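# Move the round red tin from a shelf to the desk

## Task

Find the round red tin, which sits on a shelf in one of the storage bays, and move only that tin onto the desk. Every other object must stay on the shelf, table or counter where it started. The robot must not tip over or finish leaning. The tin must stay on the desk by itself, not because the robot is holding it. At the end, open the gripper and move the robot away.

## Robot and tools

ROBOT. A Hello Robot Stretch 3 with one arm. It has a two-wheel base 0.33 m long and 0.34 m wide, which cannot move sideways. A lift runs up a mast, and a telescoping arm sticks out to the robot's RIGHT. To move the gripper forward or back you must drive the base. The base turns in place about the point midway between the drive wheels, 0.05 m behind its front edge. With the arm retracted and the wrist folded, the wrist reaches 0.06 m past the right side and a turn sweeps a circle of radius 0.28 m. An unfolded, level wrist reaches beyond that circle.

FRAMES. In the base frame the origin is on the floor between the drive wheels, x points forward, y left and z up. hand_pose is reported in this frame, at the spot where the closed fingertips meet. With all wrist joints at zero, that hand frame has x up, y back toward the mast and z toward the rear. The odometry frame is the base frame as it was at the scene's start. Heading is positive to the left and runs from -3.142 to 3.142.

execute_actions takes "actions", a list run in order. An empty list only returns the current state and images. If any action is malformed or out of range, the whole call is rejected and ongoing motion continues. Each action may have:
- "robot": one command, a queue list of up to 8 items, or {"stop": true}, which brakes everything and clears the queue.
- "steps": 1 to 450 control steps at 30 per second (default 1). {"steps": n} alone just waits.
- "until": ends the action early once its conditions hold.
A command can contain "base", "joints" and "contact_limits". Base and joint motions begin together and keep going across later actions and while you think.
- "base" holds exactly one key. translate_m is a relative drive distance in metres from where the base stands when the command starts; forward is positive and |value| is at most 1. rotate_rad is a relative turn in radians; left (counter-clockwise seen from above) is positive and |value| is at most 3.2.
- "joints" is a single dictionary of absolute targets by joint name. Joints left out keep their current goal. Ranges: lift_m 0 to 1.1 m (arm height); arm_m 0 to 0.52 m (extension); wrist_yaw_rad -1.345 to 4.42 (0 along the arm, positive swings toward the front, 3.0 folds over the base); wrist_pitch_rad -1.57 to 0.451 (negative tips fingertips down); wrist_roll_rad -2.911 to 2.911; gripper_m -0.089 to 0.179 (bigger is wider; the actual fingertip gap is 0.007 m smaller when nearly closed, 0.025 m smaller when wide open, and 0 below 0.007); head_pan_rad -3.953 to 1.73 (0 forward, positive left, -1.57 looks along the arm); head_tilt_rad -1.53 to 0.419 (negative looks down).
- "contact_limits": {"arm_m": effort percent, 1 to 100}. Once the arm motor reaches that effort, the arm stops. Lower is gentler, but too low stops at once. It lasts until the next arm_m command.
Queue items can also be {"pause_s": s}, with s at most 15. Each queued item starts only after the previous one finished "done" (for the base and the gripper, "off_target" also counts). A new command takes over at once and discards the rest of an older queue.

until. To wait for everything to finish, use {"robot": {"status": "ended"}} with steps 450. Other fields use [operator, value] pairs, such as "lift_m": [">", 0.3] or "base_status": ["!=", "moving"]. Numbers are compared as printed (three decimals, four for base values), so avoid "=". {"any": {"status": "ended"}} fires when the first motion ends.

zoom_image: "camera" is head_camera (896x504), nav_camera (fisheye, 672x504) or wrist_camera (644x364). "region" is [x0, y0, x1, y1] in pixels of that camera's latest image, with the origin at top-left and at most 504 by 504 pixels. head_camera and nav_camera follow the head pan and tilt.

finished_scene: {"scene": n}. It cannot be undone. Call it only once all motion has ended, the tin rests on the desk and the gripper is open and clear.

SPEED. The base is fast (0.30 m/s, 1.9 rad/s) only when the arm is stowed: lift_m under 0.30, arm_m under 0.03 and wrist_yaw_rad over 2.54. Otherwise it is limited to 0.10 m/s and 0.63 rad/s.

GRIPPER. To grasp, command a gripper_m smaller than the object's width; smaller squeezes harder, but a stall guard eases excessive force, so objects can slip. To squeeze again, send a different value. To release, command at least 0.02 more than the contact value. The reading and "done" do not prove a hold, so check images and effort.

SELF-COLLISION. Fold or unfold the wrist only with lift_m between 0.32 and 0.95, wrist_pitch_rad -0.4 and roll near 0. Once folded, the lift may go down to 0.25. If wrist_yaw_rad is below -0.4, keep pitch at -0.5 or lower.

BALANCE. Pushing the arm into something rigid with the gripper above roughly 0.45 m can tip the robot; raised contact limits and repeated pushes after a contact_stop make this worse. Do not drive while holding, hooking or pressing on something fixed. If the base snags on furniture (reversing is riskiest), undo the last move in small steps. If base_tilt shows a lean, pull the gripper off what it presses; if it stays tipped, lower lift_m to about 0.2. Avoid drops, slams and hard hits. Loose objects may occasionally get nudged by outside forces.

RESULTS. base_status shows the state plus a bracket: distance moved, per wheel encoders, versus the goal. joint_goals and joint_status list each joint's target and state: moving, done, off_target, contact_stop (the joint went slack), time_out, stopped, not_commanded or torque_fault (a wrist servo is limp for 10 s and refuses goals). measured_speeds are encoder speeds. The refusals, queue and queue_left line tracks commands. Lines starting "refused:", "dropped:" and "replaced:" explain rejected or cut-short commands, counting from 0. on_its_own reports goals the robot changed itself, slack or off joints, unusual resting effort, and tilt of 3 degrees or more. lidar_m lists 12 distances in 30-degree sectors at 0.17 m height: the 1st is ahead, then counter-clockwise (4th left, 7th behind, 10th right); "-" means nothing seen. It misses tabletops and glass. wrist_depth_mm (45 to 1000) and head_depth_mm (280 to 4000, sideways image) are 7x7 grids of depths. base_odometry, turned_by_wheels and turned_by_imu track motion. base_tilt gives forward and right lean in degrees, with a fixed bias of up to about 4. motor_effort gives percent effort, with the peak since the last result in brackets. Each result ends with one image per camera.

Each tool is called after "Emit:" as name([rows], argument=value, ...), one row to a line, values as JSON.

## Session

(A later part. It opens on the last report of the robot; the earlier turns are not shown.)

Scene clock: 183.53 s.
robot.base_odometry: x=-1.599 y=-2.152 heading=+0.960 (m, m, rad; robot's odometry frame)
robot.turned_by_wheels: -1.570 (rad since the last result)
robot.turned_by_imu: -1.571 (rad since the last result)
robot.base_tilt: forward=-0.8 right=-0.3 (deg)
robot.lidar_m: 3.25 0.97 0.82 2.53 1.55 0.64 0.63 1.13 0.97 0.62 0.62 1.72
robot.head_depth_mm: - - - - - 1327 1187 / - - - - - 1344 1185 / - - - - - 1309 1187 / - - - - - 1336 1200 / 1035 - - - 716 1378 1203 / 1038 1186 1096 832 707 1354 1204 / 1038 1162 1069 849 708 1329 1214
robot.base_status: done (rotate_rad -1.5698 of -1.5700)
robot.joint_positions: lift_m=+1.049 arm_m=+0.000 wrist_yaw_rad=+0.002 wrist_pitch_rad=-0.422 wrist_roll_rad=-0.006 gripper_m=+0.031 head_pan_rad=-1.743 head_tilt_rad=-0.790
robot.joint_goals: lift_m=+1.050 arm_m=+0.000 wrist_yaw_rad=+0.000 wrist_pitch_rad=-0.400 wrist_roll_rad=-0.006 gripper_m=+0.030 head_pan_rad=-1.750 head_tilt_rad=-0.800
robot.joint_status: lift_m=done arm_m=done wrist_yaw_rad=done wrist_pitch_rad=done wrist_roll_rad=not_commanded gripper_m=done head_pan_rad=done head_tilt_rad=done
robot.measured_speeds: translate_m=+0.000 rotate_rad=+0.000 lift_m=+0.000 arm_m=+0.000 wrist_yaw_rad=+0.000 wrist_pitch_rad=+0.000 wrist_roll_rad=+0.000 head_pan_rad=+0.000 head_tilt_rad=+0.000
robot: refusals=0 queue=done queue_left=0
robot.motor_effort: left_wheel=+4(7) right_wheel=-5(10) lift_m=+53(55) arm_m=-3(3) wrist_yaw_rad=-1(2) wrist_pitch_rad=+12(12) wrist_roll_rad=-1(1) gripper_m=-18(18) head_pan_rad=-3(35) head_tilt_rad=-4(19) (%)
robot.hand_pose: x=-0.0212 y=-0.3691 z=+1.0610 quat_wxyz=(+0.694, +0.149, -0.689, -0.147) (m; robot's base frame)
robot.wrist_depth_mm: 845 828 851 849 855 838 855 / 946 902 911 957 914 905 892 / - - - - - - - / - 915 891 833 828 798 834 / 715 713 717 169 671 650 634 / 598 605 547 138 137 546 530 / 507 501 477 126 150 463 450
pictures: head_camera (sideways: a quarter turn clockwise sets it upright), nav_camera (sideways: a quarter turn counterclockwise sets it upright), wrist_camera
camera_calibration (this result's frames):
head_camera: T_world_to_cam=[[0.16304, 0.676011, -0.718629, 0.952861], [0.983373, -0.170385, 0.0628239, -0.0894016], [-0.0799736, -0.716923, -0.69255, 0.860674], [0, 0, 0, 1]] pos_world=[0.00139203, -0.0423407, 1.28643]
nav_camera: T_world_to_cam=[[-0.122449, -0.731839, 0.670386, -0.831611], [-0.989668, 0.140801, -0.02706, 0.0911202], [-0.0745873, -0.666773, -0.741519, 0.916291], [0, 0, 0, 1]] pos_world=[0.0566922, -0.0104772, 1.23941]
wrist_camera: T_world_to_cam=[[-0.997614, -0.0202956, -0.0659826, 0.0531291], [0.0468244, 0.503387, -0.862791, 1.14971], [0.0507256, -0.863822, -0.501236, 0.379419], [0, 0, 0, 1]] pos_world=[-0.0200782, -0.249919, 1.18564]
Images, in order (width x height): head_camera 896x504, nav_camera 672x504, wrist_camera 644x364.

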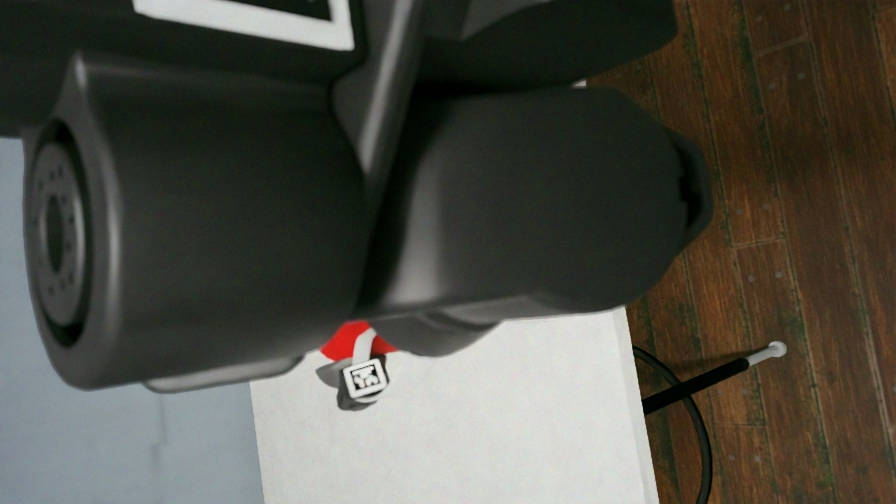

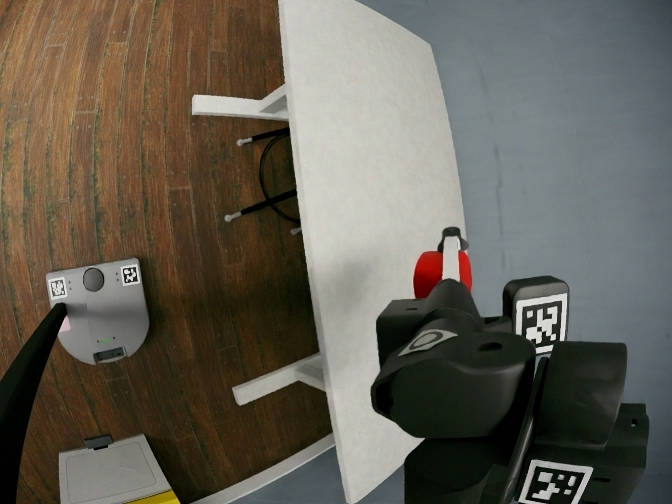

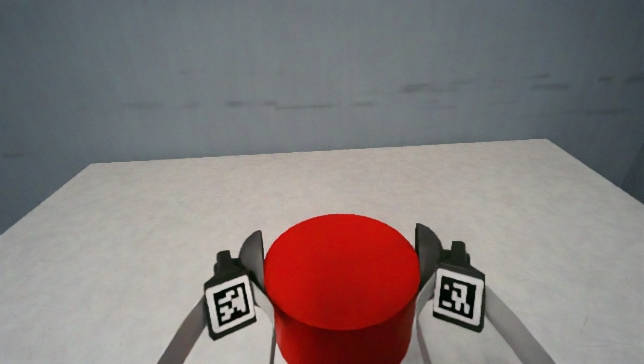

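Emit:
execute_actions([
  {"robot":[{"joints":{"arm_m":0.25}},{"joints":{"lift_m":0.77}}],"steps":450,"until":{"robot":{"status":"ended"}}},
])

Scene clock: 194.10 s.
robot.base_odometry: x=-1.599 y=-2.152 heading=+0.960 (m, m, rad; robot's odometry frame)
robot.turned_by_wheels: +0.000 (rad since the last result)
robot.turned_by_imu: +0.001 (rad since the last result)
robot.base_tilt: forward=-0.8 right=-0.2 (deg)
robot.lidar_m: 3.26 0.97 0.82 2.53 1.56 0.64 0.63 1.13 0.96 0.62 0.62 1.72
robot.head_depth_mm: 1139 1248 1007 813 732 - - / 1121 1236 1014 841 - 1347 1186 / 1105 1221 1033 - 707 1357 1184 / 1088 1206 1042 - 693 1363 1198 / 1074 1198 1048 816 715 1374 1202 / 1058 1188 1059 846 705 1347 1205 / 1044 1165 1065 853 707 1334 1208
robot.base_status: done (rotate_rad -1.5698 of -1.5700)
robot.joint_positions: lift_m=+0.771 arm_m=+0.250 wrist_yaw_rad=+0.000 wrist_pitch_rad=-0.422 wrist_roll_rad=-0.006 gripper_m=+0.031 head_pan_rad=-1.743 head_tilt_rad=-0.790
robot.joint_goals: lift_m=+0.770 arm_m=+0.250 wrist_yaw_rad=+0.000 wrist_pitch_rad=-0.400 wrist_roll_rad=-0.006 gripper_m=+0.030 head_pan_rad=-1.750 head_tilt_rad=-0.800
robot.joint_status: lift_m=done arm_m=done wrist_yaw_rad=done wrist_pitch_rad=done wrist_roll_rad=not_commanded gripper_m=done head_pan_rad=done head_tilt_rad=done
robot.measured_speeds: translate_m=+0.000 rotate_rad=+0.000 lift_m=+0.000 arm_m=+0.000 wrist_yaw_rad=+0.000 wrist_pitch_rad=+0.000 wrist_roll_rad=+0.000 head_pan_rad=+0.000 head_tilt_rad=+0.000
robot: refusals=0 queue=done queue_left=0
robot.motor_effort: left_wheel=+4(4) right_wheel=-5(5) lift_m=+18(54) arm_m=+1(2) wrist_yaw_rad=+0(1) wrist_pitch_rad=+12(12) wrist_roll_rad=-1(1) gripper_m=-17(18) head_pan_rad=-3(2) head_tilt_rad=-4(3) (%)
robot.hand_pose: x=-0.0214 y=-0.6186 z=+0.7823 quat_wxyz=(+0.694, +0.149, -0.689, -0.148) (m; robot's base frame)
robot.wrist_depth_mm: 632 627 641 639 652 630 647 / 673 680 673 668 665 649 612 / 524 509 489 469 442 432 419 / 382 371 360 346 338 328 318 / 297 289 289 169 268 264 255 / 242 236 223 138 137 221 213 / 206 202 194 127 149 188 186
pictures: head_camera (sideways: a quarter turn clockwise sets it upright), nav_camera (sideways: a quarter turn counterclockwise sets it upright), wrist_camera
camera_calibration (this result's frames):
head_camera: T_world_to_cam=[[0.163075, 0.676035, -0.718598, 0.95282], [0.983365, -0.17043, 0.062824, -0.0894016], [-0.0799996, -0.716889, -0.692582, 0.860715], [0, 0, 0, 1]] pos_world=[0.0013903, -0.0423398, 1.28643]
nav_camera: T_world_to_cam=[[-0.122486, -0.731863, 0.670353, -0.831568], [-0.989662, 0.140845, -0.0270613, 0.0911219], [-0.0746108, -0.666738, -0.741549, 0.91633], [0, 0, 0, 1]] pos_world=[0.0566923, -0.0104767, 1.23941]
wrist_camera: T_world_to_cam=[[-0.99764, -0.0190082, -0.0659854, 0.0301874], [0.0474687, 0.503459, -0.862714, 1.03485], [0.0496195, -0.86381, -0.501368, 0.0242962], [0, 0, 0, 1]] pos_world=[-0.0202123, -0.499443, 0.906951]
Images, in order (width x height): head_camera 896x504, nav_camera 672x504, wrist_camera 644x364.

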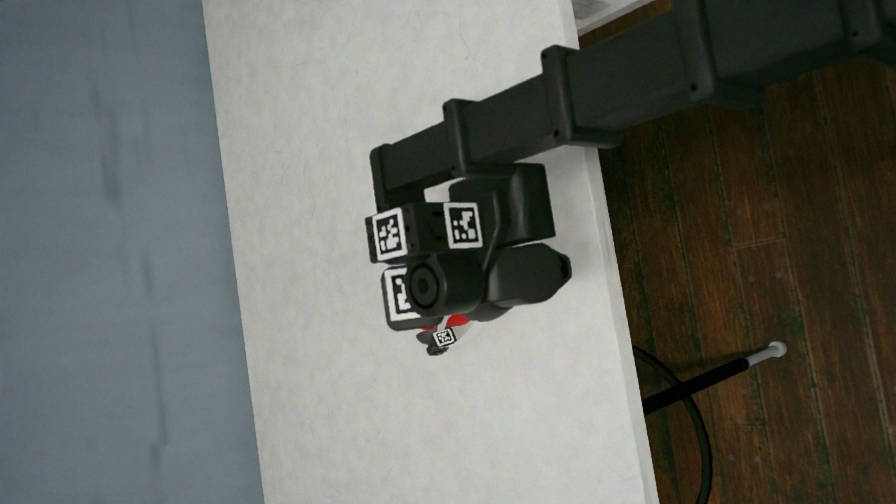

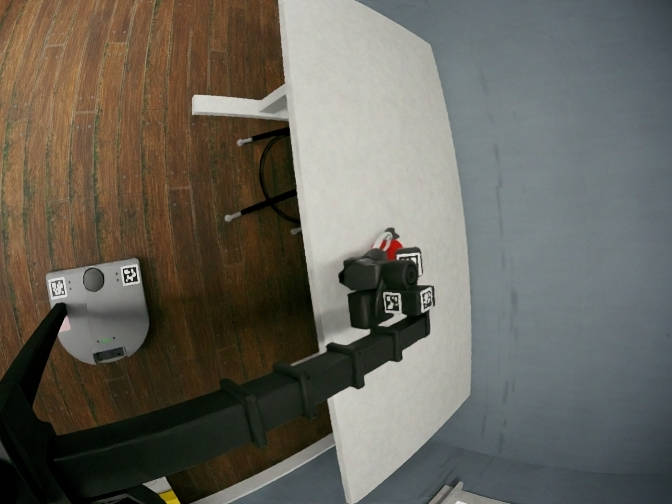

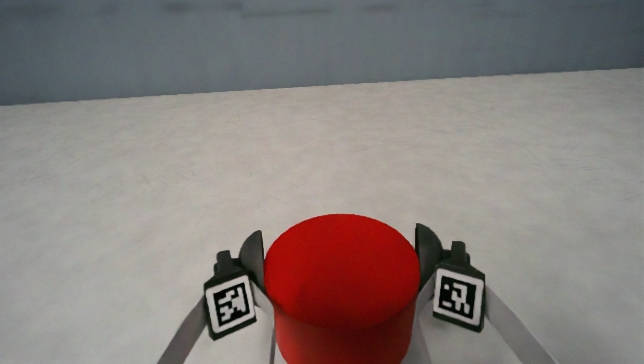

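Depths match scene 1's at 2 cm above release.

Emit:
execute_actions([
  {"robot":[{"joints":{"lift_m":0.751}},{"joints":{"gripper_m":0.15}},{"joints":{"lift_m":0.83}},{"joints":{"arm_m":0.0}}],"steps":450,"until":{"robot":{"status":"ended"}}},
])

Scene clock: 202.83 s.
robot.base_odometry: x=-1.599 y=-2.152 heading=+0.960 (m, m, rad; robot's odometry frame)
robot.turned_by_wheels: +0.000 (rad since the last result)
robot.turned_by_imu: +0.001 (rad since the last result)
robot.base_tilt: forward=-0.8 right=-0.3 (deg)
robot.lidar_m: 3.27 0.96 0.82 2.53 1.55 0.64 0.62 1.13 0.96 0.62 0.62 1.72
robot.head_depth_mm: 1141 1247 1010 813 734 - - / 1120 1233 1021 823 735 - - / 1108 1225 1024 828 731 - - / 1082 1208 1040 812 727 - 1177 / 1073 1208 1047 794 717 1376 1195 / 1053 1187 1055 846 718 1345 1210 / 1036 1167 1072 851 711 1335 1210
robot.base_status: done (rotate_rad -1.5698 of -1.5700)
robot.joint_positions: lift_m=+0.829 arm_m=+0.000 wrist_yaw_rad=+0.000 wrist_pitch_rad=-0.419 wrist_roll_rad=-0.006 gripper_m=+0.150 head_pan_rad=-1.743 head_tilt_rad=-0.790
robot.joint_goals: lift_m=+0.830 arm_m=+0.000 wrist_yaw_rad=+0.000 wrist_pitch_rad=-0.400 wrist_roll_rad=-0.006 gripper_m=+0.150 head_pan_rad=-1.750 head_tilt_rad=-0.800
robot.joint_status: lift_m=done arm_m=done wrist_yaw_rad=done wrist_pitch_rad=done wrist_roll_rad=not_commanded gripper_m=done head_pan_rad=done head_tilt_rad=done
robot.measured_speeds: translate_m=+0.000 rotate_rad=+0.000 lift_m=+0.000 arm_m=+0.000 wrist_yaw_rad=+0.000 wrist_pitch_rad=+0.000 wrist_roll_rad=+0.000 head_pan_rad=+0.000 head_tilt_rad=+0.000
robot: refusals=0 queue=done queue_left=0
robot.motor_effort: left_wheel=+4(4) right_wheel=-5(5) lift_m=+52(54) arm_m=-3(3) wrist_yaw_rad=-1(0) wrist_pitch_rad=+10(12) wrist_roll_rad=+0(0) gripper_m=+1(83) head_pan_rad=-3(3) head_tilt_rad=-4(3) (%)
robot.hand_pose: x=-0.0215 y=-0.3695 z=+0.8418 quat_wxyz=(+0.694, +0.148, -0.689, -0.147) (m; robot's base frame)
robot.wrist_depth_mm: 858 864 847 854 850 841 858 / 887 925 883 888 892 860 901 / 730 694 666 613 596 575 549 / 509 488 471 420 449 437 417 / 396 384 376 362 357 358 340 / 322 323 310 298 297 291 285 / - 883 692 933 946 907 931
pictures: head_camera (sideways: a quarter turn clockwise sets it upright), nav_camera (sideways: a quarter turn counterclockwise sets it upright), wrist_camera
camera_calibration (this result's frames):
head_camera: T_world_to_cam=[[0.163076, 0.676035, -0.718597, 0.95282], [0.983365, -0.170432, 0.062824, -0.0894016], [-0.0800007, -0.716888, -0.692583, 0.860716], [0, 0, 0, 1]] pos_world=[0.00139023, -0.0423398, 1.28643]
nav_camera: T_world_to_cam=[[-0.122487, -0.731863, 0.670353, -0.831568], [-0.989662, 0.140847, -0.0270613, 0.0911219], [-0.0746117, -0.666737, -0.741549, 0.91633], [0, 0, 0, 1]] pos_world=[0.0566922, -0.0104767, 1.23941]
wrist_camera: T_world_to_cam=[[-0.99764, -0.0191719, -0.0659254, 0.0387222], [0.047494, 0.500684, -0.864326, 0.961044], [0.0495785, -0.865418, -0.498592, 0.266331], [0, 0, 0, 1]] pos_world=[-0.0202174, -0.24995, 0.965999]
Images, in order (width x height): head_camera 896x504, nav_camera 672x504, wrist_camera 644x364.

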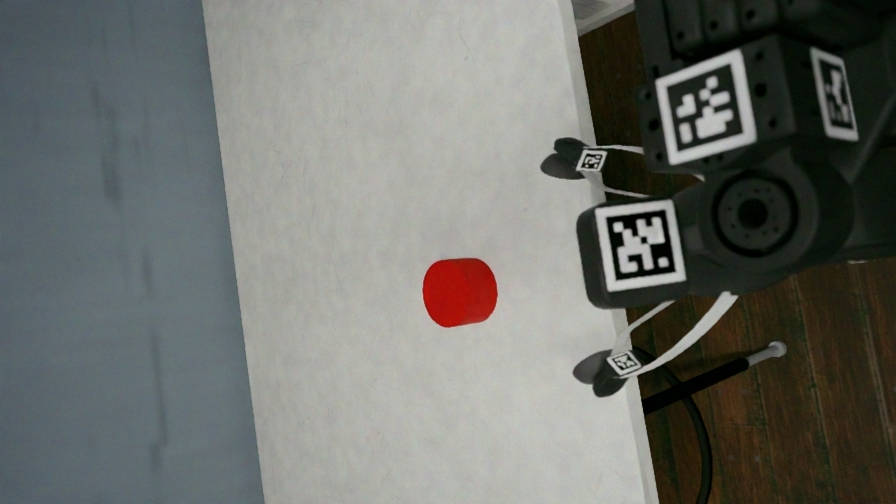

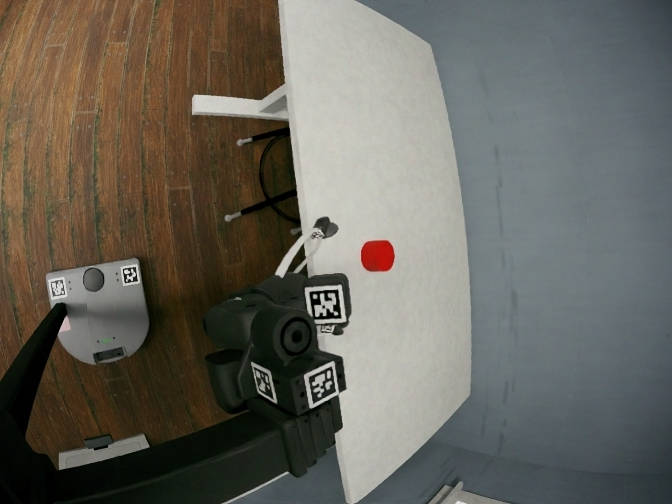

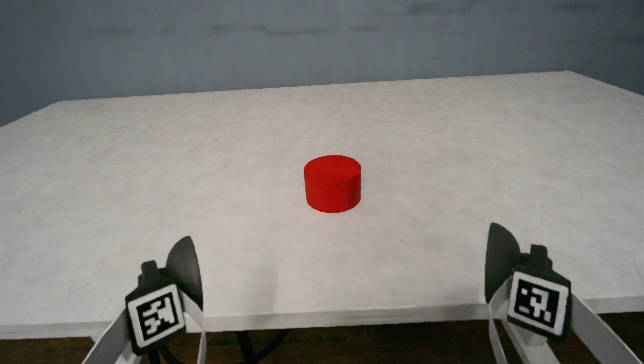

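Emit:
finished_scene(scene=2)

The scene is finished: the task was done.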